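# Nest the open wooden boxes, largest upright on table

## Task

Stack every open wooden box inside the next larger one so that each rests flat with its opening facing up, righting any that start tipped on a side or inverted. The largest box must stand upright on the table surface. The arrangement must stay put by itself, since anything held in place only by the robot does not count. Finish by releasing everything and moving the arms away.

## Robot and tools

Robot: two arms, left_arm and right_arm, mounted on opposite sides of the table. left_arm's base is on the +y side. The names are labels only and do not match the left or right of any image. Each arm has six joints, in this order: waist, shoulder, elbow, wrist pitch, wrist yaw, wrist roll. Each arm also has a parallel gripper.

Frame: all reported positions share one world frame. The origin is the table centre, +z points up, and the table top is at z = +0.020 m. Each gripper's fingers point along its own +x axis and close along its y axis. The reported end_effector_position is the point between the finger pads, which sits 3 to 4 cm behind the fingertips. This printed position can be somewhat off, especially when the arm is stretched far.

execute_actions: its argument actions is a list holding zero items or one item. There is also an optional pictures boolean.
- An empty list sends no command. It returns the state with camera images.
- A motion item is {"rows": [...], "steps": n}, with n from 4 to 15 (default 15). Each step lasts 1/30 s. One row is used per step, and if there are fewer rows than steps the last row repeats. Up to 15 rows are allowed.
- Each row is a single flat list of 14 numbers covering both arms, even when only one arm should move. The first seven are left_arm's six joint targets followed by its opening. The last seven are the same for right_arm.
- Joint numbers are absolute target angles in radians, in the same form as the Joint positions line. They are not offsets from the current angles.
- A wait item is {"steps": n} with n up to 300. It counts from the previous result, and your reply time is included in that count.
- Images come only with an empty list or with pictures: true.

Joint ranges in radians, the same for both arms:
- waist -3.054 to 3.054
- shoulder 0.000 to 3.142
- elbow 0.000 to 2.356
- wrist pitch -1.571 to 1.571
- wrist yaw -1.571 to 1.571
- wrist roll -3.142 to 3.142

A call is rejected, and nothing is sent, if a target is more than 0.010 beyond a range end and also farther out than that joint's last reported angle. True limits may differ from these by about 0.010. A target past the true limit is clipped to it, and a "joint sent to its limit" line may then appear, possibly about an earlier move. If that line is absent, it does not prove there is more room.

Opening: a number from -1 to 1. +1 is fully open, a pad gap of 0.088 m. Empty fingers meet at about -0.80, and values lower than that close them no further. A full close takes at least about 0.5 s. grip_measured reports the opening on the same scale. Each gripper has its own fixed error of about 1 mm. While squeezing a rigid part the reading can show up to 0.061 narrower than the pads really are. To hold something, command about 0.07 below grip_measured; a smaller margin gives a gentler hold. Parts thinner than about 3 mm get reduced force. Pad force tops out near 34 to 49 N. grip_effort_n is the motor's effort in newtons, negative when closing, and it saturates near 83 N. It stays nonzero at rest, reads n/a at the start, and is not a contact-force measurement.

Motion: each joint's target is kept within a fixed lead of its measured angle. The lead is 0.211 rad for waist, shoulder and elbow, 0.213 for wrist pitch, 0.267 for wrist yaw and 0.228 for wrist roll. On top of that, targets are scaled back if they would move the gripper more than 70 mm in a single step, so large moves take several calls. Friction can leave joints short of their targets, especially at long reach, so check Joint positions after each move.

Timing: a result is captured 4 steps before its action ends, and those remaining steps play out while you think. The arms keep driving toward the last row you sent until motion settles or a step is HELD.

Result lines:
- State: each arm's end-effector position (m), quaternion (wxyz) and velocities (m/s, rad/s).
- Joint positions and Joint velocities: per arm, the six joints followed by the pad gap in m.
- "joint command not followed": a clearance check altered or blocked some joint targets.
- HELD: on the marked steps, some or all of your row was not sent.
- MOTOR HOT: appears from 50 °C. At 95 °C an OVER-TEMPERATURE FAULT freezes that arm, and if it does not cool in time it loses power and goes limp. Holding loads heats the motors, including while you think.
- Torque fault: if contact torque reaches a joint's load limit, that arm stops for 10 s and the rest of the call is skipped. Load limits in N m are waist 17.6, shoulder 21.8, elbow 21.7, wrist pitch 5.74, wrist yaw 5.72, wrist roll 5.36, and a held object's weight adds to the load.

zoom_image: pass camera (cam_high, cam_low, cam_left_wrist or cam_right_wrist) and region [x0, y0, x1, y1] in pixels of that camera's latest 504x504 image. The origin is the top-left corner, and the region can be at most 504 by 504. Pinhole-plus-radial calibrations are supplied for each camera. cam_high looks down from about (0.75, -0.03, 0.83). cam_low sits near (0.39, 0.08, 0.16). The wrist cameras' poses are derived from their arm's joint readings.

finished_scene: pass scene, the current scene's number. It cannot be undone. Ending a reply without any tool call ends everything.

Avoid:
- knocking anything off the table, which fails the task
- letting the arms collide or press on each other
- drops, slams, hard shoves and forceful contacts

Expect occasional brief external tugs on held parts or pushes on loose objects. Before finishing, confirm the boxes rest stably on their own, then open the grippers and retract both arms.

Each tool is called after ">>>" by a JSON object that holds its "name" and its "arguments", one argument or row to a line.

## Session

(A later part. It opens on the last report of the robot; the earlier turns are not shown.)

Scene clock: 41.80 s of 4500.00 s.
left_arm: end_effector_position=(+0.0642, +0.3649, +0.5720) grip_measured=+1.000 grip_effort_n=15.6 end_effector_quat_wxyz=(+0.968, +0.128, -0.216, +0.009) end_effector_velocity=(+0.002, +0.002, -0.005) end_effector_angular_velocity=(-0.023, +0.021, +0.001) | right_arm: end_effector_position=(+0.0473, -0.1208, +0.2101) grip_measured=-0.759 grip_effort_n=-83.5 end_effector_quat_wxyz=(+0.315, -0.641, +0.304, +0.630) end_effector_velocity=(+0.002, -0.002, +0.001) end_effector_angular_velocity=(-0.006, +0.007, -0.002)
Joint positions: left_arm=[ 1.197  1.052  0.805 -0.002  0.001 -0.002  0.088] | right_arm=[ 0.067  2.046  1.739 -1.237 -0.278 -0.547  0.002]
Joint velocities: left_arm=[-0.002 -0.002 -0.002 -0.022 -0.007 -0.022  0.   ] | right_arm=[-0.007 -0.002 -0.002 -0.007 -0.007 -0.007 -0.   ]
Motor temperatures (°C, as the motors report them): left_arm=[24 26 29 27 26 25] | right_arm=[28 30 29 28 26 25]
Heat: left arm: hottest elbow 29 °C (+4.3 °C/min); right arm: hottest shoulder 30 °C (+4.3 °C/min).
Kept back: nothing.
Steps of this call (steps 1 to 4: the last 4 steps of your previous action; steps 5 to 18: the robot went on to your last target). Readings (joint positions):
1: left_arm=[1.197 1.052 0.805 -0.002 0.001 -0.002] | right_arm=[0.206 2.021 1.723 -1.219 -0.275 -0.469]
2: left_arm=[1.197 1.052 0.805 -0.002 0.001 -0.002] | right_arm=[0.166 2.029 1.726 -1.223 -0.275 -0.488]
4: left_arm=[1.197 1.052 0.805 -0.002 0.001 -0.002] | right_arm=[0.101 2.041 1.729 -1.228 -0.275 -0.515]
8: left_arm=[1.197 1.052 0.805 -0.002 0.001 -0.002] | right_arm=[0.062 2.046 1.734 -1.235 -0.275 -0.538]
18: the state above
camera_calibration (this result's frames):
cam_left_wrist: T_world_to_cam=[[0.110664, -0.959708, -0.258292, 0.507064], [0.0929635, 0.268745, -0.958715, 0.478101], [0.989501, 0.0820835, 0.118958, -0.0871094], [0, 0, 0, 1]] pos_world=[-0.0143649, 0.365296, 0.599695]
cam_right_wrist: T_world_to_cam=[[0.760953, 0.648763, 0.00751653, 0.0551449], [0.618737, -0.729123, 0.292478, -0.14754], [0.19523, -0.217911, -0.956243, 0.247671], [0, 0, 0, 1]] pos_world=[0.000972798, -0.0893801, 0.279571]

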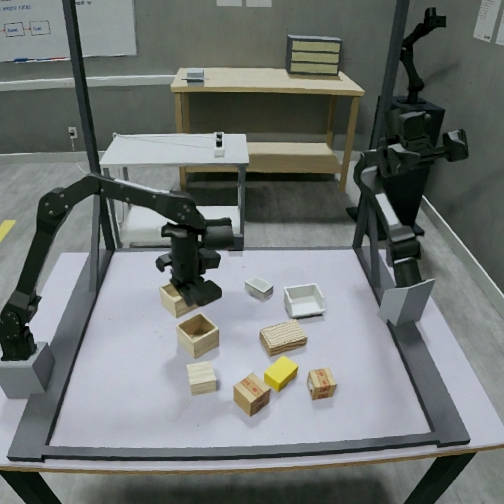

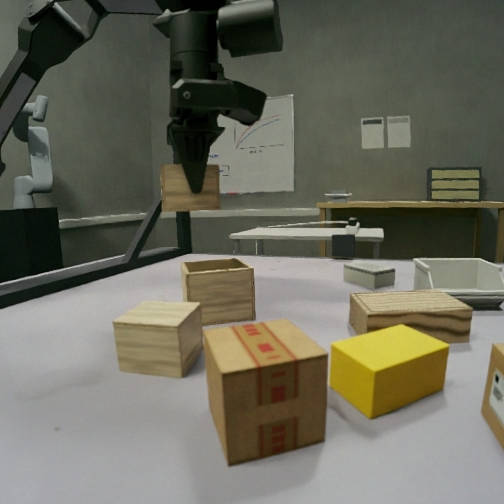

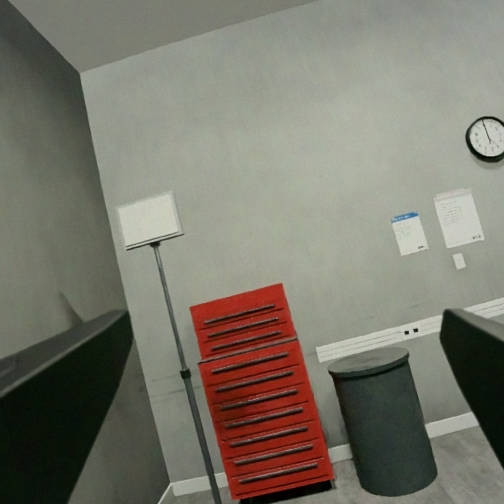

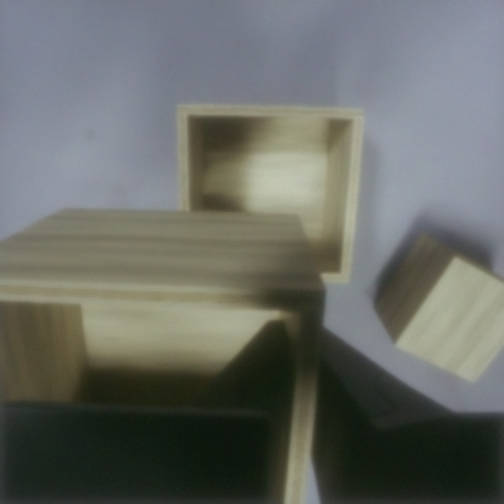

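>>> {"name": "execute_actions", "arguments": {
  "actions": [
    {"rows":[[1.2,1.0,0.8,0,0,0,1,0.045,2.2,1.92,-1.26,-0.283,-0.57,-0.9],[1.2,1.0,0.8,0,0,0,1,0.045,2.2,1.92,-1.26,-0.283,-0.57,-0.9],[1.2,1.0,0.8,0,0,0,1,0.045,2.2,1.92,-1.26,-0.283,-0.57,-0.9],[1.2,1.0,0.8,0,0,0,1,0.045,2.2,1.92,-1.26,-0.283,-0.57,-0.9],[1.2,1.0,0.8,0,0,0,1,0.045,2.2,1.92,-1.26,-0.283,-0.57,-0.9],[1.2,1.0,0.8,0,0,0,1,0.045,2.2,1.92,-1.26,-0.283,-0.57,-0.9],[1.2,1.0,0.8,0,0,0,1,0.045,2.28,1.92,-1.19,-0.283,-0.57,-0.9]],"steps":15}
  ]
}}

>>> {"name": "execute_actions", "arguments": {
  "actions": [
    {"steps":12}
  ],
  "pictures": true
}}

Scene clock: 44.97 s of 4500.00 s.
left_arm: end_effector_position=(+0.0642, +0.3649, +0.5720) grip_measured=+1.000 grip_effort_n=15.1 end_effector_quat_wxyz=(+0.968, +0.128, -0.216, +0.009) end_effector_velocity=(-0.001, -0.002, +0.000) end_effector_angular_velocity=(-0.005, -0.007, -0.004) | right_arm: end_effector_position=(+0.0610, -0.0752, +0.1802) grip_measured=-0.759 grip_effort_n=-83.5 end_effector_quat_wxyz=(+0.318, -0.639, +0.300, +0.633) end_effector_velocity=(+0.048, -0.013, -0.149) end_effector_angular_velocity=(-0.375, -0.043, -0.078)
Joint positions: left_arm=[ 1.197  1.052  0.805 -0.002  0.001 -0.002  0.088] | right_arm=[ 0.045  2.239  1.908 -1.207 -0.28  -0.567  0.002]
Joint velocities: left_arm=[-0.007 -0.002 -0.002  0.007 -0.007 -0.007  0.   ] | right_arm=[ 0.002  0.369 -0.002 -0.022  0.007 -0.037 -0.   ]
Motor temperatures (°C, as the motors report them): left_arm=[24 27 29 28 26 25] | right_arm=[28 31 30 28 26 25]
Heat: left arm: hottest elbow 29 °C (+4.0 °C/min); right arm: hottest shoulder 31 °C (+5.3 °C/min).
Steps of this call (steps 1 to 15: the robot went on to your last target; steps 16 to 84: nothing new was sent; steps 85 to 95: the first 11 steps of this action). Readings (joint positions):
85: left_arm=[1.197 1.052 0.805 -0.002 0.001 -0.002] | right_arm=[0.066 2.062 1.756 -1.254 -0.278 -0.552]
86: left_arm=[1.197 1.052 0.805 -0.002 0.001 -0.002] | right_arm=[0.064 2.087 1.796 -1.262 -0.280 -0.556]
88: left_arm=[1.197 1.052 0.805 -0.002 0.001 -0.002] | right_arm=[0.058 2.135 1.858 -1.242 -0.280 -0.561]
92: left_arm=[1.197 1.052 0.805 -0.002 0.001 -0.002] | right_arm=[0.047 2.193 1.895 -1.238 -0.280 -0.566]
95: the state above

Scene clock: 45.37 s of 4500.00 s.
left_arm: end_effector_position=(+0.0642, +0.3649, +0.5720) grip_measured=+1.000 grip_effort_n=15.1 end_effector_quat_wxyz=(+0.968, +0.128, -0.216, +0.009) end_effector_velocity=(+0.000, +0.001, -0.002) end_effector_angular_velocity=(-0.009, +0.006, +0.003) | right_arm: end_effector_position=(+0.0641, -0.0724, +0.1693) grip_measured=-0.759 grip_effort_n=-83.5 end_effector_quat_wxyz=(+0.316, -0.641, +0.304, +0.630) end_effector_velocity=(+0.000, -0.004, -0.000) end_effector_angular_velocity=(-0.021, +0.005, -0.016)
Joint positions: left_arm=[ 1.197  1.052  0.805 -0.002  0.001 -0.002  0.088] | right_arm=[ 0.045  2.268  1.91  -1.193 -0.28  -0.568  0.002]
Joint velocities: left_arm=[-0.002 -0.002 -0.002 -0.007 -0.007 -0.007  0.   ] | right_arm=[-0.002  0.002  0.002 -0.022 -0.007  0.007 -0.   ]
Motor temperatures (°C, as the motors report them): left_arm=[24 27 29 28 26 25] | right_arm=[28 31 30 28 26 25]
Heat: left arm: hottest elbow 29 °C (+4.0 °C/min); right arm: hottest shoulder 31 °C (+5.3 °C/min).
Kept back: nothing.
Steps of this call (steps 1 to 4: the last 4 steps of your previous action; steps 5 to 12: the robot went on to your last target). Readings (joint positions):
1: left_arm=[1.197 1.052 0.805 -0.002 0.001 -0.002] | right_arm=[0.045 2.250 1.908 -1.206 -0.280 -0.567]
2: left_arm=[1.197 1.052 0.805 -0.002 0.001 -0.002] | right_arm=[0.045 2.259 1.908 -1.203 -0.280 -0.567]
4: left_arm=[1.197 1.052 0.805 -0.002 0.001 -0.002] | right_arm=[0.045 2.267 1.908 -1.197 -0.280 -0.567]
8: left_arm=[1.197 1.052 0.805 -0.002 0.001 -0.002] | right_arm=[0.045 2.268 1.910 -1.193 -0.280 -0.568]
12: the state above
camera_calibration (this result's frames):
cam_left_wrist: T_world_to_cam=[[0.110664, -0.959708, -0.258292, 0.507064], [0.0929635, 0.268745, -0.958715, 0.478101], [0.989501, 0.0820835, 0.118958, -0.0871094], [0, 0, 0, 1]] pos_world=[-0.0143649, 0.365296, 0.599695]
cam_right_wrist: T_world_to_cam=[[0.762031, 0.647503, 0.00699289, 0.0111403], [0.617983, -0.730431, 0.290806, -0.110415], [0.193405, -0.217281, -0.956757, 0.216145], [0, 0, 0, 1]] pos_world=[0.017942, -0.0408998, 0.23883]

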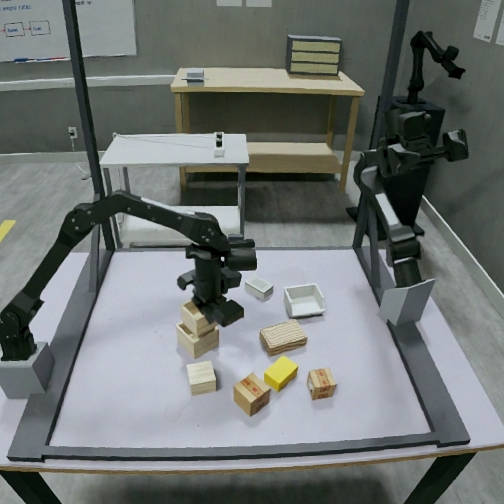

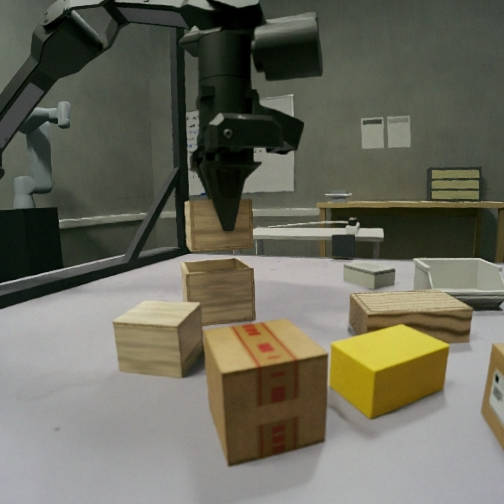

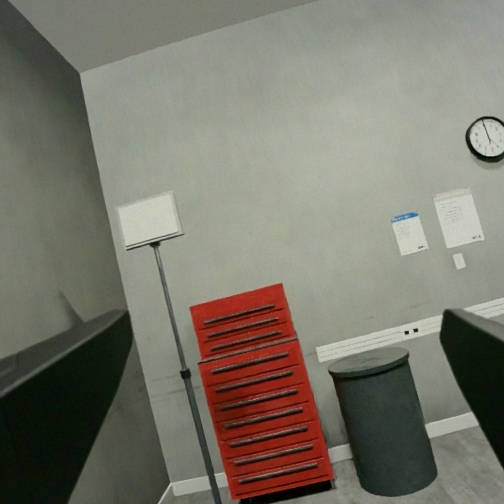

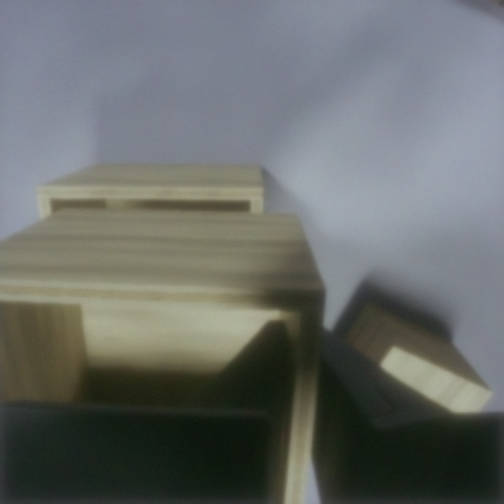

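>>> {"name": "execute_actions", "arguments": {
  "actions": [
    {"rows":[[1.2,1.0,0.8,0,0,0,1,0.074,2.215,1.81,-1.147,-0.283,-0.52,-0.9]],"steps":15}
  ]
}}

>>> {"name": "execute_actions", "arguments": {
  "actions": [
    {"steps":10}
  ],
  "pictures": true
}}

Scene clock: 46.10 s of 4500.00 s.
left_arm: end_effector_position=(+0.0642, +0.3649, +0.5720) grip_measured=+1.000 grip_effort_n=15.1 end_effector_quat_wxyz=(+0.968, +0.128, -0.216, +0.009) end_effector_velocity=(-0.001, +0.003, -0.001) end_effector_angular_velocity=(-0.001, -0.003, +0.021) | right_arm: end_effector_position=(+0.0555, -0.0852, +0.1601) grip_measured=-0.759 grip_effort_n=-83.5 end_effector_quat_wxyz=(+0.317, -0.640, +0.314, +0.625) end_effector_velocity=(-0.004, -0.005, +0.007) end_effector_angular_velocity=(+0.010, +0.009, -0.016)
Joint positions: left_arm=[ 1.197  1.052  0.805 -0.002  0.001 -0.002  0.088] | right_arm=[ 0.073  2.231  1.826 -1.151 -0.28  -0.525  0.002]
Joint velocities: left_arm=[-0.002 -0.007 -0.002 -0.007 -0.022  0.007  0.   ] | right_arm=[ 0.002 -0.037 -0.032  0.007 -0.007  0.022 -0.   ]
Motor temperatures (°C, as the motors report them): left_arm=[24 27 29 28 26 25] | right_arm=[28 31 30 28 26 25]
Heat: left arm: hottest elbow 29 °C (+3.9 °C/min); right arm: hottest shoulder 31 °C (+5.2 °C/min).
Steps of this call (steps 1 to 11: the robot went on to your last target; steps 12 to 22: the first 11 steps of this action). Readings (joint positions):
12: left_arm=[1.197 1.052 0.805 -0.002 0.001 -0.002] | right_arm=[0.046 2.265 1.903 -1.184 -0.280 -0.563]
13: left_arm=[1.197 1.052 0.805 -0.002 0.001 -0.002] | right_arm=[0.048 2.258 1.886 -1.170 -0.280 -0.553]
15: left_arm=[1.197 1.052 0.805 -0.002 0.001 -0.002] | right_arm=[0.056 2.245 1.858 -1.167 -0.280 -0.539]
19: left_arm=[1.197 1.052 0.805 -0.002 0.001 -0.002] | right_arm=[0.072 2.236 1.832 -1.154 -0.280 -0.528]
22: the state above

Scene clock: 46.43 s of 4500.00 s.
left_arm: end_effector_position=(+0.0642, +0.3649, +0.5720) grip_measured=+1.000 grip_effort_n=15.1 end_effector_quat_wxyz=(+0.968, +0.128, -0.216, +0.009) end_effector_velocity=(+0.001, -0.001, -0.002) end_effector_angular_velocity=(-0.003, +0.010, -0.010) | right_arm: end_effector_position=(+0.0552, -0.0855, +0.1610) grip_measured=-0.759 grip_effort_n=-83.5 end_effector_quat_wxyz=(+0.319, -0.639, +0.314, +0.625) end_effector_velocity=(-0.001, -0.004, -0.001) end_effector_angular_velocity=(-0.013, +0.006, +0.006)
Joint positions: left_arm=[ 1.197  1.052  0.805 -0.002  0.001 -0.002  0.088] | right_arm=[ 0.073  2.227  1.822 -1.149 -0.28  -0.522  0.002]
Joint velocities: left_arm=[-0.002 -0.002 -0.002 -0.007  0.007 -0.007  0.   ] | right_arm=[ 0.002 -0.002 -0.007 -0.007 -0.007 -0.007 -0.   ]
Motor temperatures (°C, as the motors report them): left_arm=[24 27 29 28 26 25] | right_arm=[28 31 30 28 26 25]
Heat: left arm: hottest elbow 29 °C (+3.9 °C/min); right arm: hottest shoulder 31 °C (+5.2 °C/min).
Kept back: nothing.
Steps of this call (steps 1 to 4: the last 4 steps of your previous action; steps 5 to 10: the robot went on to your last target). Readings (joint positions):
1: left_arm=[1.197 1.052 0.805 -0.002 0.001 -0.002] | right_arm=[0.073 2.230 1.825 -1.150 -0.280 -0.524]
2: left_arm=[1.197 1.052 0.805 -0.002 0.001 -0.002] | right_arm=[0.073 2.229 1.824 -1.150 -0.280 -0.523]
4: left_arm=[1.197 1.052 0.805 -0.002 0.001 -0.002] | right_arm=[0.073 2.228 1.824 -1.149 -0.280 -0.523]
8: left_arm=[1.197 1.052 0.805 -0.002 0.001 -0.002] | right_arm=[0.073 2.227 1.823 -1.149 -0.280 -0.523]
10: the state above
camera_calibration (this result's frames):
cam_left_wrist: T_world_to_cam=[[0.110664, -0.959708, -0.258292, 0.507064], [0.0929635, 0.268745, -0.958715, 0.478101], [0.989501, 0.0820835, 0.118958, -0.0871094], [0, 0, 0, 1]] pos_world=[-0.0143649, 0.365296, 0.599695]
cam_right_wrist: T_world_to_cam=[[0.774775, 0.632237, 0.000487513, 0.0254634], [0.603152, -0.739363, 0.299248, -0.113386], [0.189556, -0.231556, -0.954175, 0.205632], [0, 0, 0, 1]] pos_world=[0.00968177, -0.0523171, 0.230127]

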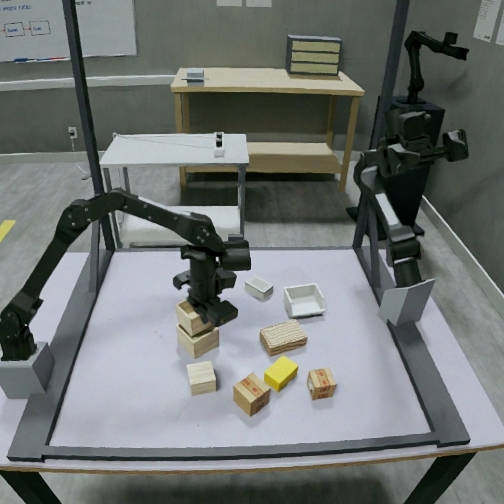

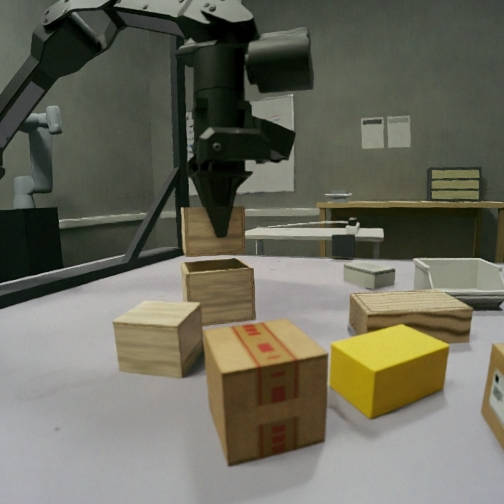

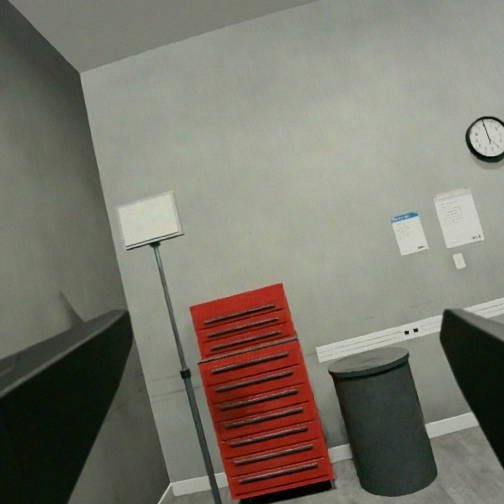

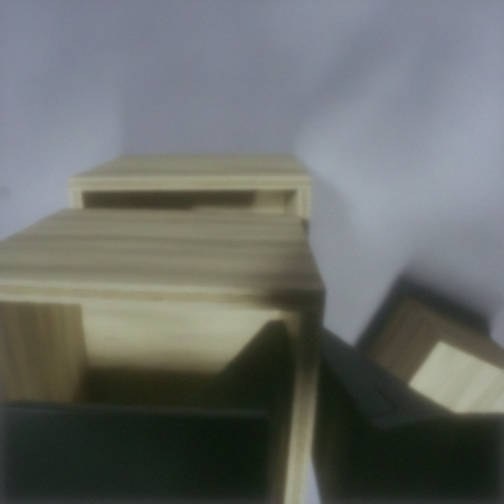

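>>> {"name": "execute_actions", "arguments": {
  "actions": [
    {"rows":[[1.2,1.0,0.8,0,0,0,1,0.080,2.22,1.81,-1.14,-0.283,-0.515,-0.9],[1.2,1.0,0.8,0,0,0,1,0.080,2.22,1.81,-1.14,-0.283,-0.515,-0.9],[1.2,1.0,0.8,0,0,0,1,0.080,2.22,1.81,-1.14,-0.283,-0.515,-0.9],[1.2,1.0,0.8,0,0,0,1,0.084,2.225,1.80,-1.12,-0.283,-0.512,-0.9],[1.2,1.0,0.8,0,0,0,1,0.084,2.225,1.80,-1.12,-0.283,-0.512,-0.9],[1.2,1.0,0.8,0,0,0,1,0.088,2.235,1.78,-1.095,-0.283,-0.508,-0.9],[1.2,1.0,0.8,0,0,0,1,0.088,2.235,1.78,-1.095,-0.283,-0.508,-0.9]],"steps":15}
  ],
  "pictures": true
}}

Scene clock: 47.17 s of 4500.00 s.
left_arm: end_effector_position=(+0.0642, +0.3649, +0.5720) grip_measured=+1.000 grip_effort_n=15.1 end_effector_quat_wxyz=(+0.968, +0.128, -0.216, +0.009) end_effector_velocity=(-0.001, +0.003, -0.001) end_effector_angular_velocity=(-0.014, -0.002, +0.015) | right_arm: end_effector_position=(+0.0524, -0.0841, +0.1532) grip_measured=-0.759 grip_effort_n=-83.5 end_effector_quat_wxyz=(+0.321, -0.637, +0.309, +0.629) end_effector_velocity=(-0.003, -0.004, -0.016) end_effector_angular_velocity=(+0.001, -0.007, +0.030)
Joint positions: left_arm=[ 1.197  1.052  0.805 -0.002  0.001 -0.002  0.088] | right_arm=[ 0.084  2.227  1.795 -1.105 -0.28  -0.512  0.002]
Joint velocities: left_arm=[-0.002 -0.007 -0.002 -0.007 -0.022 -0.007  0.   ] | right_arm=[ 0.022 -0.002 -0.061  0.066  0.007 -0.007 -0.   ]
Motor temperatures (°C, as the motors report them): left_arm=[24 27 29 28 26 25] | right_arm=[28 31 30 28 26 25]
Heat: left arm: hottest elbow 29 °C (+3.8 °C/min); right arm: hottest shoulder 31 °C (+5.1 °C/min).
Steps of this call (steps 1 to 11: the robot went on to your last target; steps 12 to 22: the first 11 steps of this action). Readings (joint positions):
12: left_arm=[1.197 1.052 0.805 -0.002 0.001 -0.002] | right_arm=[0.073 2.227 1.822 -1.148 -0.280 -0.522]
13: left_arm=[1.197 1.052 0.805 -0.002 0.001 -0.002] | right_arm=[0.074 2.227 1.822 -1.146 -0.280 -0.520]
15: left_arm=[1.197 1.052 0.805 -0.002 0.001 -0.002] | right_arm=[0.074 2.227 1.821 -1.142 -0.280 -0.518]
19: left_arm=[1.197 1.052 0.805 -0.002 0.001 -0.002] | right_arm=[0.080 2.227 1.806 -1.114 -0.280 -0.513]
22: the state above
camera_calibration (this result's frames):
cam_left_wrist: T_world_to_cam=[[0.110664, -0.959708, -0.258292, 0.507064], [0.0929635, 0.268745, -0.958715, 0.478101], [0.989501, 0.0820835, 0.118958, -0.0871094], [0, 0, 0, 1]] pos_world=[-0.0143649, 0.365296, 0.599695]
cam_right_wrist: T_world_to_cam=[[0.771709, 0.635936, 0.00712693, 0.0262351], [0.607308, -0.740204, 0.288576, -0.106983], [0.188791, -0.218368, -0.957431, 0.200691], [0, 0, 0, 1]] pos_world=[0.00683722, -0.0520486, 0.222833]

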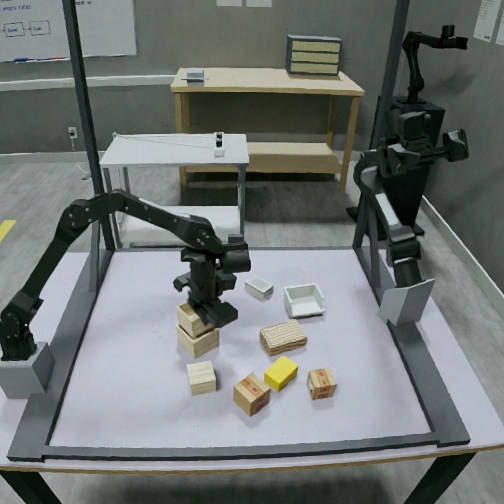

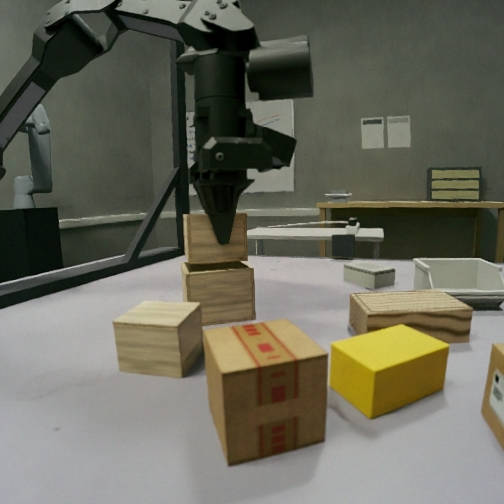

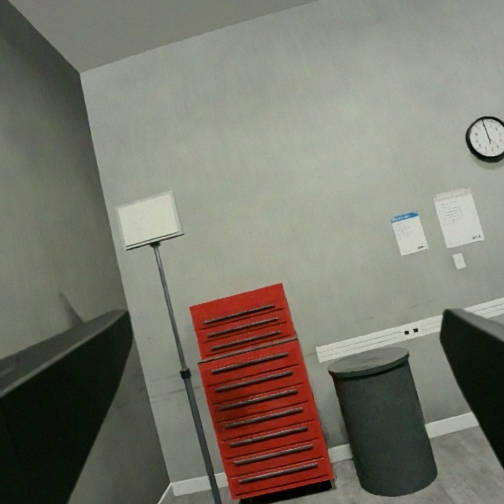

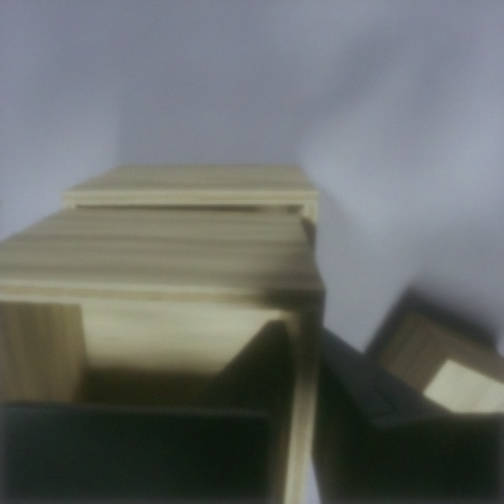

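>>> {"name": "execute_actions", "arguments": {
  "actions": [
    {"rows":[[1.2,1.0,0.8,0,0,0,1,0.090,2.245,1.77,-1.075,-0.283,-0.505,-0.9],[1.2,1.0,0.8,0,0,0,1,0.090,2.245,1.77,-1.075,-0.283,-0.505,-0.9],[1.2,1.0,0.8,0,0,0,1,0.090,2.245,1.77,-1.075,-0.283,-0.505,-0.9],[1.2,1.0,0.8,0,0,0,1,0.090,2.245,1.77,-1.075,-0.283,-0.505,-0.9],[1.2,1.0,0.8,0,0,0,1,0.096,2.26,1.755,-1.05,-0.283,-0.50,-0.9]],"steps":15}
  ],
  "pictures": true
}}

Scene clock: 47.73 s of 4500.00 s.
left_arm: end_effector_position=(+0.0642, +0.3649, +0.5720) grip_measured=+1.000 grip_effort_n=15.1 end_effector_quat_wxyz=(+0.968, +0.128, -0.216, +0.009) end_effector_velocity=(+0.000, +0.001, -0.002) end_effector_angular_velocity=(+0.005, +0.006, +0.009) | right_arm: end_effector_position=(+0.0524, -0.0805, +0.1434) grip_measured=-0.759 grip_effort_n=-83.5 end_effector_quat_wxyz=(+0.324, -0.634, +0.305, +0.633) end_effector_velocity=(-0.007, +0.006, -0.001) end_effector_angular_velocity=(+0.030, +0.012, +0.015)
Joint positions: left_arm=[ 1.197  1.052  0.805 -0.002  0.001 -0.002  0.088] | right_arm=[ 0.089  2.238  1.774 -1.057 -0.283 -0.504  0.002]
Joint velocities: left_arm=[-0.002 -0.002 -0.002 -0.007 -0.007  0.007  0.   ] | right_arm=[ 0.012 -0.002 -0.002  0.037 -0.007  0.007 -0.   ]
Motor temperatures (°C, as the motors report them): left_arm=[24 27 29 28 26 25] | right_arm=[28 32 30 28 26 25]
Heat: left arm: hottest elbow 29 °C (+3.8 °C/min); right arm: hottest shoulder 32 °C (+6.3 °C/min).
Steps of this call (steps 1 to 4: the last 4 steps of your previous action; steps 5 to 6: the robot went on to your last target; steps 7 to 17: the first 11 steps of this action). Readings (joint positions):
7: left_arm=[1.197 1.052 0.805 -0.002 0.001 -0.002] | right_arm=[0.085 2.227 1.792 -1.096 -0.280 -0.510]
8: left_arm=[1.197 1.052 0.805 -0.002 0.001 -0.002] | right_arm=[0.085 2.227 1.789 -1.090 -0.280 -0.509]
10: left_arm=[1.197 1.052 0.805 -0.002 0.001 -0.002] | right_arm=[0.086 2.228 1.786 -1.084 -0.280 -0.509]
14: left_arm=[1.197 1.052 0.805 -0.002 0.001 -0.002] | right_arm=[0.089 2.237 1.775 -1.062 -0.280 -0.504]
17: the state above
camera_calibration (this result's frames):
cam_left_wrist: T_world_to_cam=[[0.110664, -0.959708, -0.258292, 0.507064], [0.0929635, 0.268745, -0.958715, 0.478101], [0.989501, 0.0820835, 0.118958, -0.0871094], [0, 0, 0, 1]] pos_world=[-0.0143649, 0.365296, 0.599695]
cam_right_wrist: T_world_to_cam=[[0.77072, 0.637063, 0.0119233, 0.0234851], [0.609991, -0.743117, 0.275114, -0.0999108], [0.184125, -0.204763, -0.961338, 0.194035], [0, 0, 0, 1]] pos_world=[0.00711754, -0.0494758, 0.21374]

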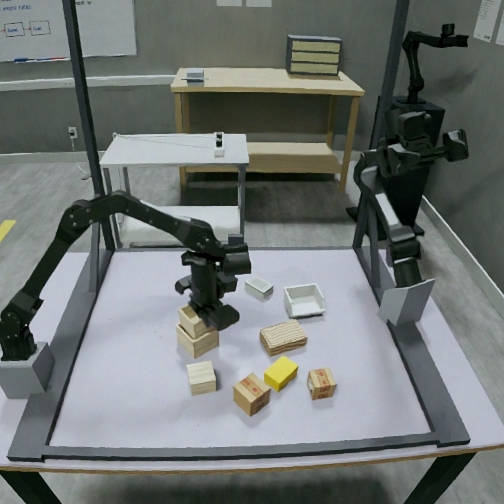

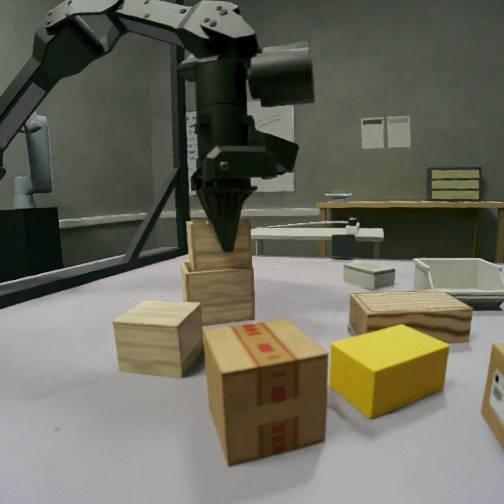

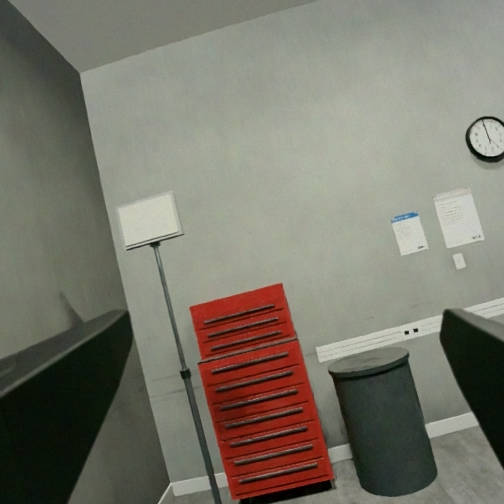

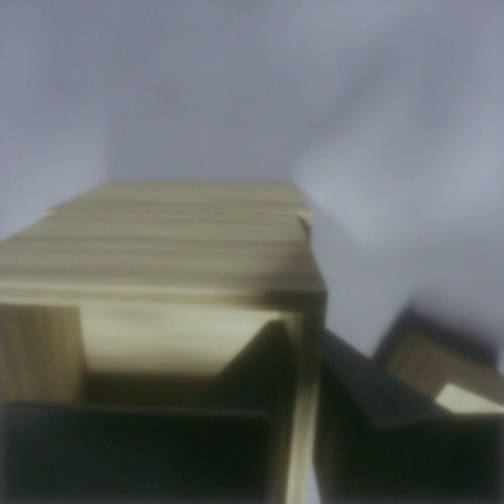

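>>> {"name": "zoom_image", "arguments": {
  "camera": "cam_high",
  "region": [150,280,270,370]
}}

>>> {"name": "zoom_image", "arguments": {
  "camera": "cam_low",
  "region": [150,200,290,330]
}}

Region (150, 280, 270, 370) of cam_high's 504x504 image, scaled by 4.200, with more detail than that image has; it fills the top 378 rows of this view, and the rest is white.

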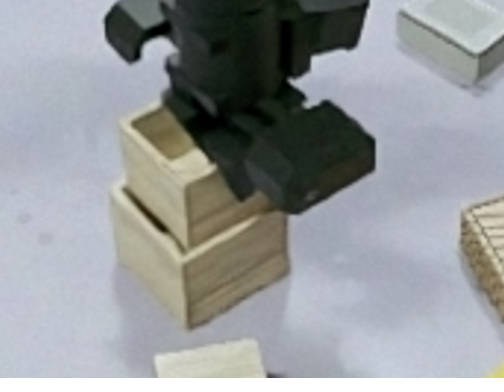

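Region (150, 200, 290, 330) of cam_low's 504x504 image, scaled by 3.600, with more detail than that image has; it fills the top 468 rows of this view, and the rest is white.

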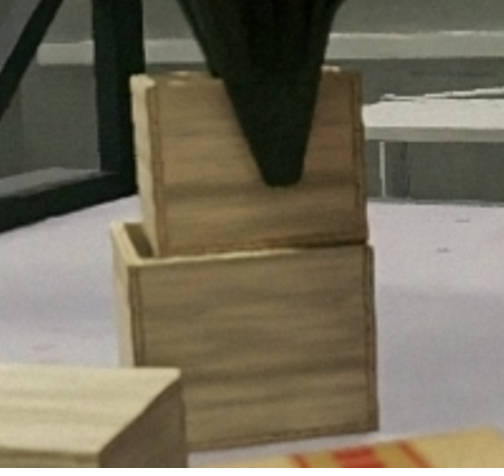

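>>> {"name": "execute_actions", "arguments": {
  "actions": [
    {"rows":[[1.2,1.0,0.8,0,0,0,1,0.089,2.21,1.775,-1.075,-0.283,-0.504,-0.9]],"steps":12}
  ],
  "pictures": true
}}

Scene clock: 48.33 s of 4500.00 s.
left_arm: end_effector_position=(+0.0642, +0.3649, +0.5720) grip_measured=+1.000 grip_effort_n=15.1 end_effector_quat_wxyz=(+0.968, +0.128, -0.216, +0.009) end_effector_velocity=(+0.000, -0.001, -0.004) end_effector_angular_velocity=(+0.011, +0.009, -0.003) | right_arm: end_effector_position=(+0.0516, -0.0829, +0.1472) grip_measured=-0.759 grip_effort_n=-83.5 end_effector_quat_wxyz=(+0.324, -0.634, +0.306, +0.632) end_effector_velocity=(-0.007, -0.007, +0.012) end_effector_angular_velocity=(-0.011, +0.021, +0.008)
Joint positions: left_arm=[ 1.197  1.052  0.805 -0.002  0.001 -0.002  0.088] | right_arm=[ 0.089  2.228  1.773 -1.07  -0.283 -0.503  0.002]
Joint velocities: left_arm=[-0.002 -0.007 -0.007 -0.007  0.007  0.007  0.   ] | right_arm=[ 0.002 -0.032 -0.002 -0.037 -0.022 -0.007  0.   ]
Motor temperatures (°C, as the motors report them): left_arm=[24 27 29 28 26 25] | right_arm=[28 32 30 28 26 25]
Heat: left arm: hottest elbow 29 °C (+3.7 °C/min); right arm: hottest shoulder 32 °C (+6.2 °C/min).
Steps of this call (steps 1 to 4: the last 4 steps of your previous action; steps 5 to 10: the robot went on to your last target; steps 11 to 18: the first 8 steps of this action). Readings (joint positions):
11: left_arm=[1.197 1.052 0.805 -0.002 0.001 -0.002] | right_arm=[0.089 2.237 1.773 -1.055 -0.283 -0.503]
12: left_arm=[1.197 1.052 0.805 -0.002 0.001 -0.002] | right_arm=[0.089 2.235 1.773 -1.057 -0.283 -0.503]
14: left_arm=[1.197 1.052 0.805 -0.002 0.001 -0.002] | right_arm=[0.089 2.231 1.773 -1.064 -0.283 -0.503]
18: the state above
camera_calibration (this result's frames):
cam_left_wrist: T_world_to_cam=[[0.110664, -0.959708, -0.258292, 0.507064], [0.0929635, 0.268745, -0.958715, 0.478101], [0.989501, 0.0820835, 0.118958, -0.0871094], [0, 0, 0, 1]] pos_world=[-0.0143649, 0.365296, 0.599695]
cam_right_wrist: T_world_to_cam=[[0.772147, 0.635369, 0.00975121, 0.0256719], [0.608293, -0.743506, 0.277811, -0.102681], [0.183762, -0.208579, -0.960586, 0.196935], [0, 0, 0, 1]] pos_world=[0.0064483, -0.0515785, 0.217449]

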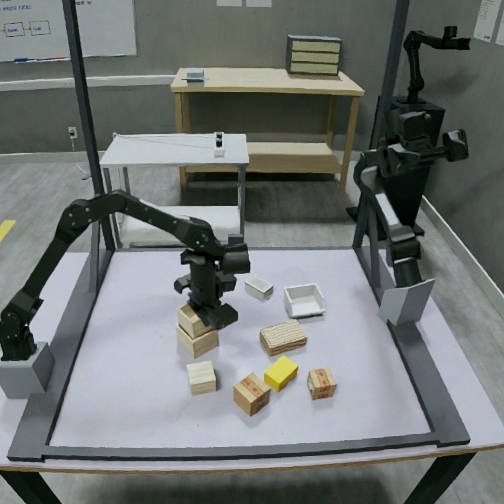

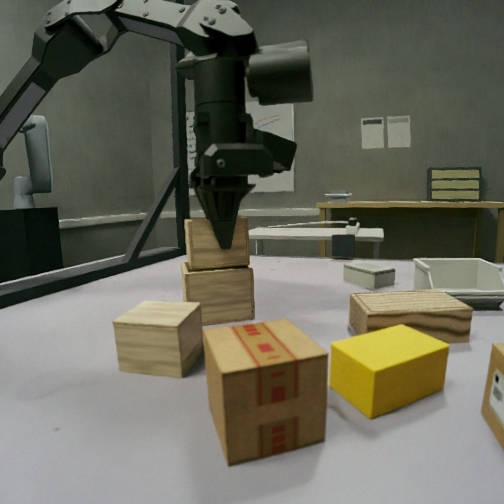

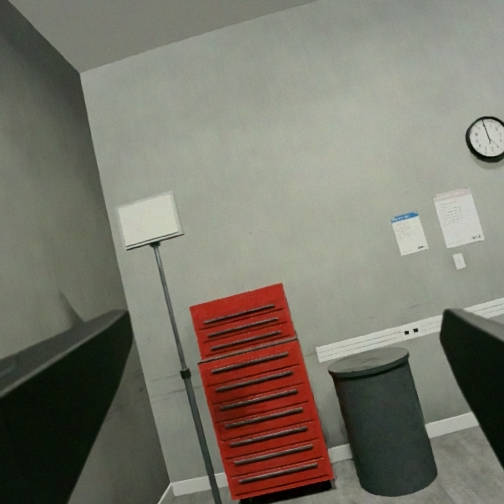

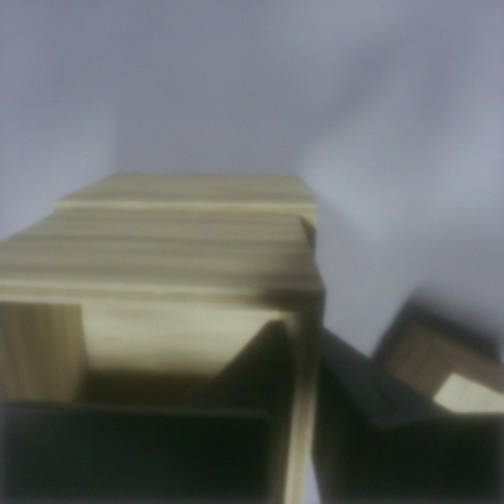

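>>> {"name": "execute_actions", "arguments": {
  "actions": [
    {"rows":[[1.2,1.0,0.8,0,0,0,1,0.080,2.225,1.765,-1.088,-0.283,-0.512,-0.9]],"steps":12}
  ],
  "pictures": true
}}

Scene clock: 48.80 s of 4500.00 s.
left_arm: end_effector_position=(+0.0642, +0.3649, +0.5720) grip_measured=+1.000 grip_effort_n=15.6 end_effector_quat_wxyz=(+0.968, +0.128, -0.216, +0.009) end_effector_velocity=(+0.002, -0.000, -0.005) end_effector_angular_velocity=(-0.007, +0.021, +0.003) | right_arm: end_effector_position=(+0.0539, -0.0851, +0.1501) grip_measured=-0.759 grip_effort_n=-83.5 end_effector_quat_wxyz=(+0.322, -0.635, +0.309, +0.630) end_effector_velocity=(+0.008, -0.003, +0.005) end_effector_angular_velocity=(-0.011, +0.005, -0.004)
Joint positions: left_arm=[ 1.197  1.052  0.805 -0.002  0.001 -0.002  0.088] | right_arm=[ 0.082  2.222  1.773 -1.084 -0.283 -0.509  0.002]
Joint velocities: left_arm=[-0.007 -0.002 -0.002 -0.022 -0.007 -0.007  0.   ] | right_arm=[-0.022 -0.007 -0.002 -0.022 -0.007 -0.022 -0.   ]
Motor temperatures (°C, as the motors report them): left_arm=[24 27 29 28 26 25] | right_arm=[28 32 30 28 26 25]
Heat: left arm: hottest elbow 29 °C (+3.7 °C/min); right arm: hottest shoulder 32 °C (+6.1 °C/min).
Steps of this call (steps 1 to 4: the last 4 steps of your previous action; steps 5 to 6: the robot went on to your last target; steps 7 to 14: the first 8 steps of this action). Readings (joint positions):
7: left_arm=[1.197 1.052 0.805 -0.002 0.001 -0.002] | right_arm=[0.089 2.222 1.773 -1.073 -0.283 -0.504]
8: left_arm=[1.197 1.052 0.805 -0.002 0.001 -0.002] | right_arm=[0.088 2.222 1.773 -1.077 -0.283 -0.505]
10: left_arm=[1.197 1.052 0.805 -0.002 0.001 -0.002] | right_arm=[0.086 2.222 1.773 -1.082 -0.283 -0.507]
14: the state above
camera_calibration (this result's frames):
cam_left_wrist: T_world_to_cam=[[0.110664, -0.959708, -0.258292, 0.507064], [0.0929635, 0.268745, -0.958715, 0.478101], [0.989501, 0.0820835, 0.118958, -0.0871094], [0, 0, 0, 1]] pos_world=[-0.0143649, 0.365296, 0.599695]
cam_right_wrist: T_world_to_cam=[[0.773922, 0.63325, 0.00627163, 0.0255635], [0.605867, -0.743265, 0.283695, -0.107179], [0.184312, -0.215758, -0.958894, 0.197914], [0, 0, 0, 1]] pos_world=[0.00867403, -0.0531488, 0.220025]

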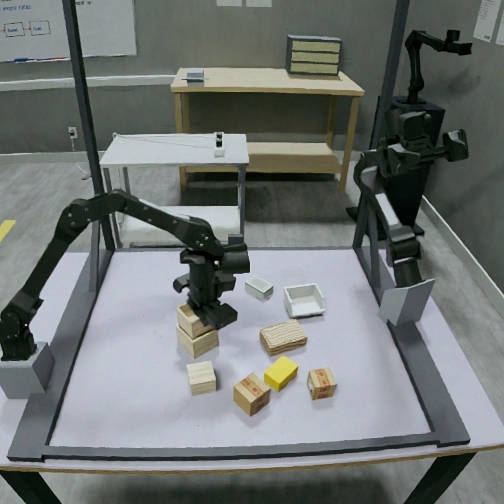

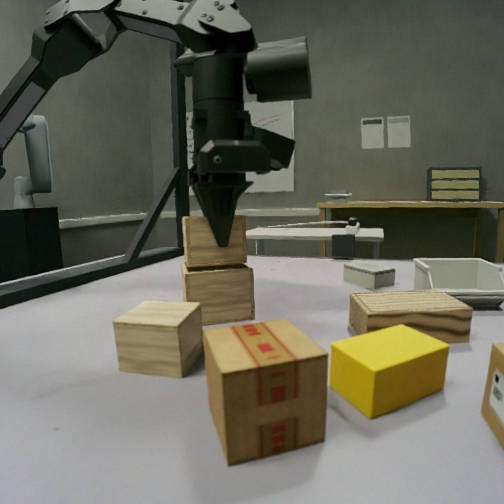

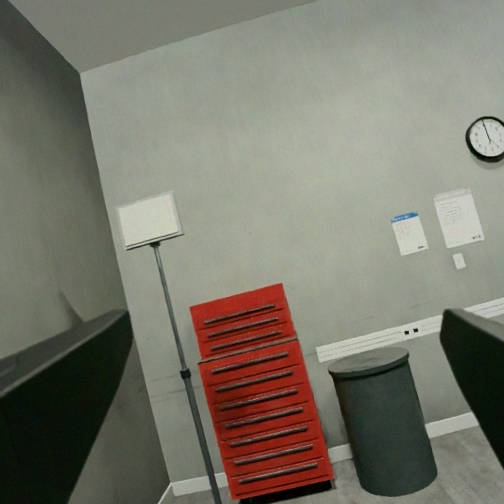

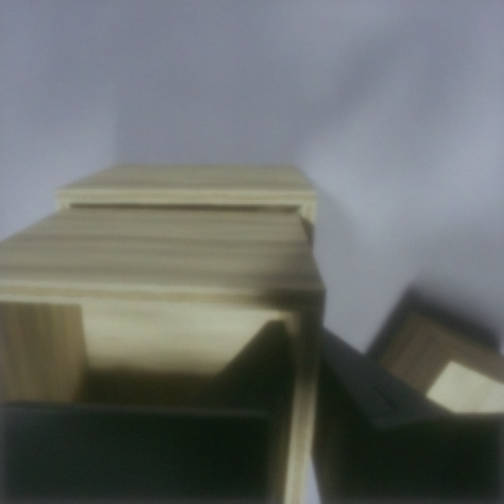

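>>> {"name": "execute_actions", "arguments": {
  "actions": [
    {"rows":[[1.2,1.0,0.8,0,0,0,1,0.086,2.24,1.76,-1.062,-0.283,-0.505,-0.9],[1.2,1.0,0.8,0,0,0,1,0.086,2.24,1.76,-1.062,-0.283,-0.505,-0.9],[1.2,1.0,0.8,0,0,0,1,0.086,2.24,1.76,-1.062,-0.283,-0.505,-0.9],[1.2,1.0,0.8,0,0,0,1,0.086,2.24,1.76,-1.062,-0.283,-0.505,-0.9],[1.2,1.0,0.8,0,0,0,1,0.086,2.24,1.76,-1.062,-0.283,-0.505,-0.9],[1.2,1.0,0.8,0,0,0,1,0.086,2.24,1.76,-1.062,-0.283,-0.505,-0.9],[1.2,1.0,0.8,0,0,0,1,0.091,2.25,1.748,-1.04,-0.283,-0.50,-0.9]],"steps":15}
  ],
  "pictures": true
}}

Scene clock: 49.43 s of 4500.00 s.
left_arm: end_effector_position=(+0.0642, +0.3649, +0.5720) grip_measured=+1.000 grip_effort_n=15.1 end_effector_quat_wxyz=(+0.968, +0.128, -0.216, +0.009) end_effector_velocity=(+0.002, -0.001, -0.005) end_effector_angular_velocity=(-0.004, +0.024, -0.006) | right_arm: end_effector_position=(+0.0536, -0.0807, +0.1444) grip_measured=-0.759 grip_effort_n=-83.5 end_effector_quat_wxyz=(+0.326, -0.632, +0.304, +0.634) end_effector_velocity=(+0.009, -0.012, -0.023) end_effector_angular_velocity=(-0.067, -0.001, -0.045)
Joint positions: left_arm=[ 1.197  1.052  0.805 -0.002  0.001 -0.002  0.088] | right_arm=[ 0.085  2.231  1.764 -1.05  -0.284 -0.504  0.002]
Joint velocities: left_arm=[-0.002 -0.002 -0.002 -0.022  0.007 -0.007  0.   ] | right_arm=[-0.002  0.032 -0.046  0.007 -0.007  0.022  0.   ]
Motor temperatures (°C, as the motors report them): left_arm=[24 27 29 28 26 25] | right_arm=[28 32 30 28 26 25]
Heat: left arm: hottest elbow 29 °C (+3.6 °C/min); right arm: hottest shoulder 32 °C (+6.1 °C/min).
Steps of this call (steps 1 to 4: the last 4 steps of your previous action; steps 5 to 8: the robot went on to your last target; steps 9 to 19: the first 11 steps of this action). Readings (joint positions):
9: left_arm=[1.197 1.052 0.805 -0.002 0.001 -0.002] | right_arm=[0.082 2.222 1.773 -1.085 -0.283 -0.510]
10: left_arm=[1.197 1.052 0.805 -0.002 0.001 -0.002] | right_arm=[0.082 2.222 1.773 -1.082 -0.283 -0.510]
12: left_arm=[1.197 1.052 0.805 -0.002 0.001 -0.002] | right_arm=[0.082 2.223 1.773 -1.072 -0.283 -0.509]
16: left_arm=[1.197 1.052 0.805 -0.002 0.001 -0.002] | right_arm=[0.083 2.225 1.769 -1.058 -0.283 -0.506]
19: the state above
camera_calibration (this result's frames):
cam_left_wrist: T_world_to_cam=[[0.110664, -0.959708, -0.258292, 0.507064], [0.0929635, 0.268745, -0.958715, 0.478101], [0.989501, 0.0820835, 0.118958, -0.0871094], [0, 0, 0, 1]] pos_world=[-0.0143649, 0.365296, 0.599695]
cam_right_wrist: T_world_to_cam=[[0.772195, 0.635228, 0.0141713, 0.0221614], [0.608671, -0.745943, 0.270351, -0.100599], [0.182305, -0.200138, -0.962658, 0.19532], [0, 0, 0, 1]] pos_world=[0.00851089, -0.0500277, 0.214909]

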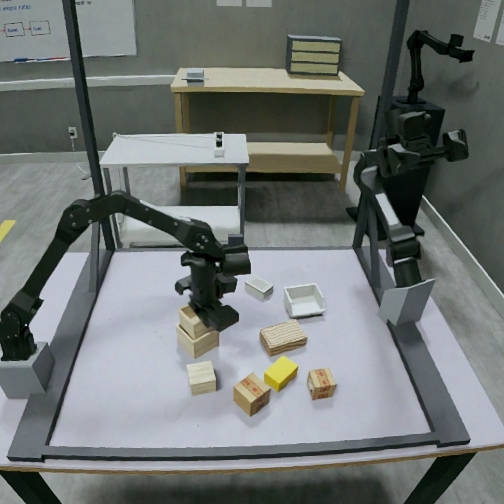

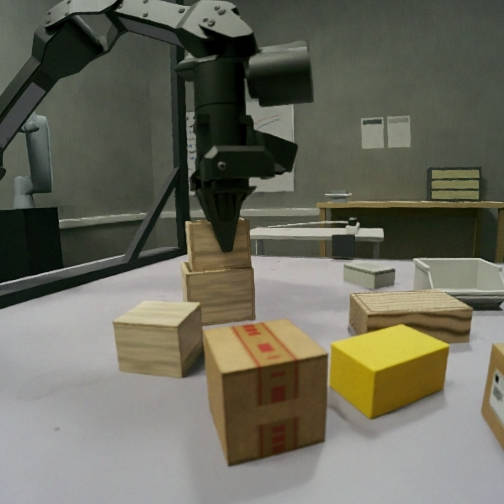

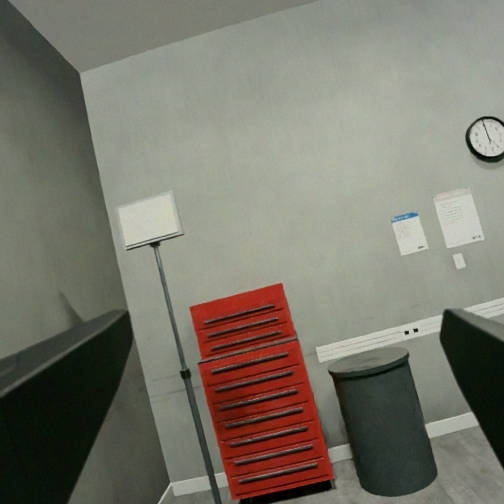

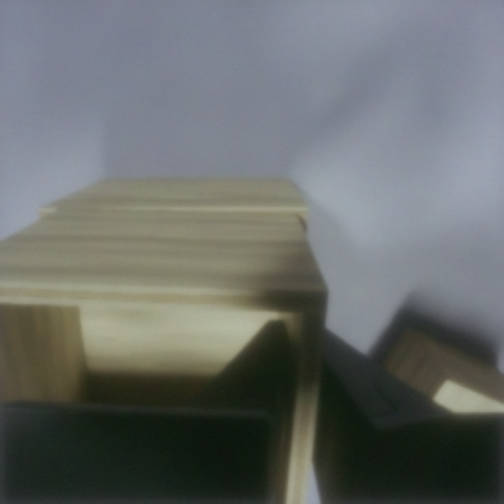

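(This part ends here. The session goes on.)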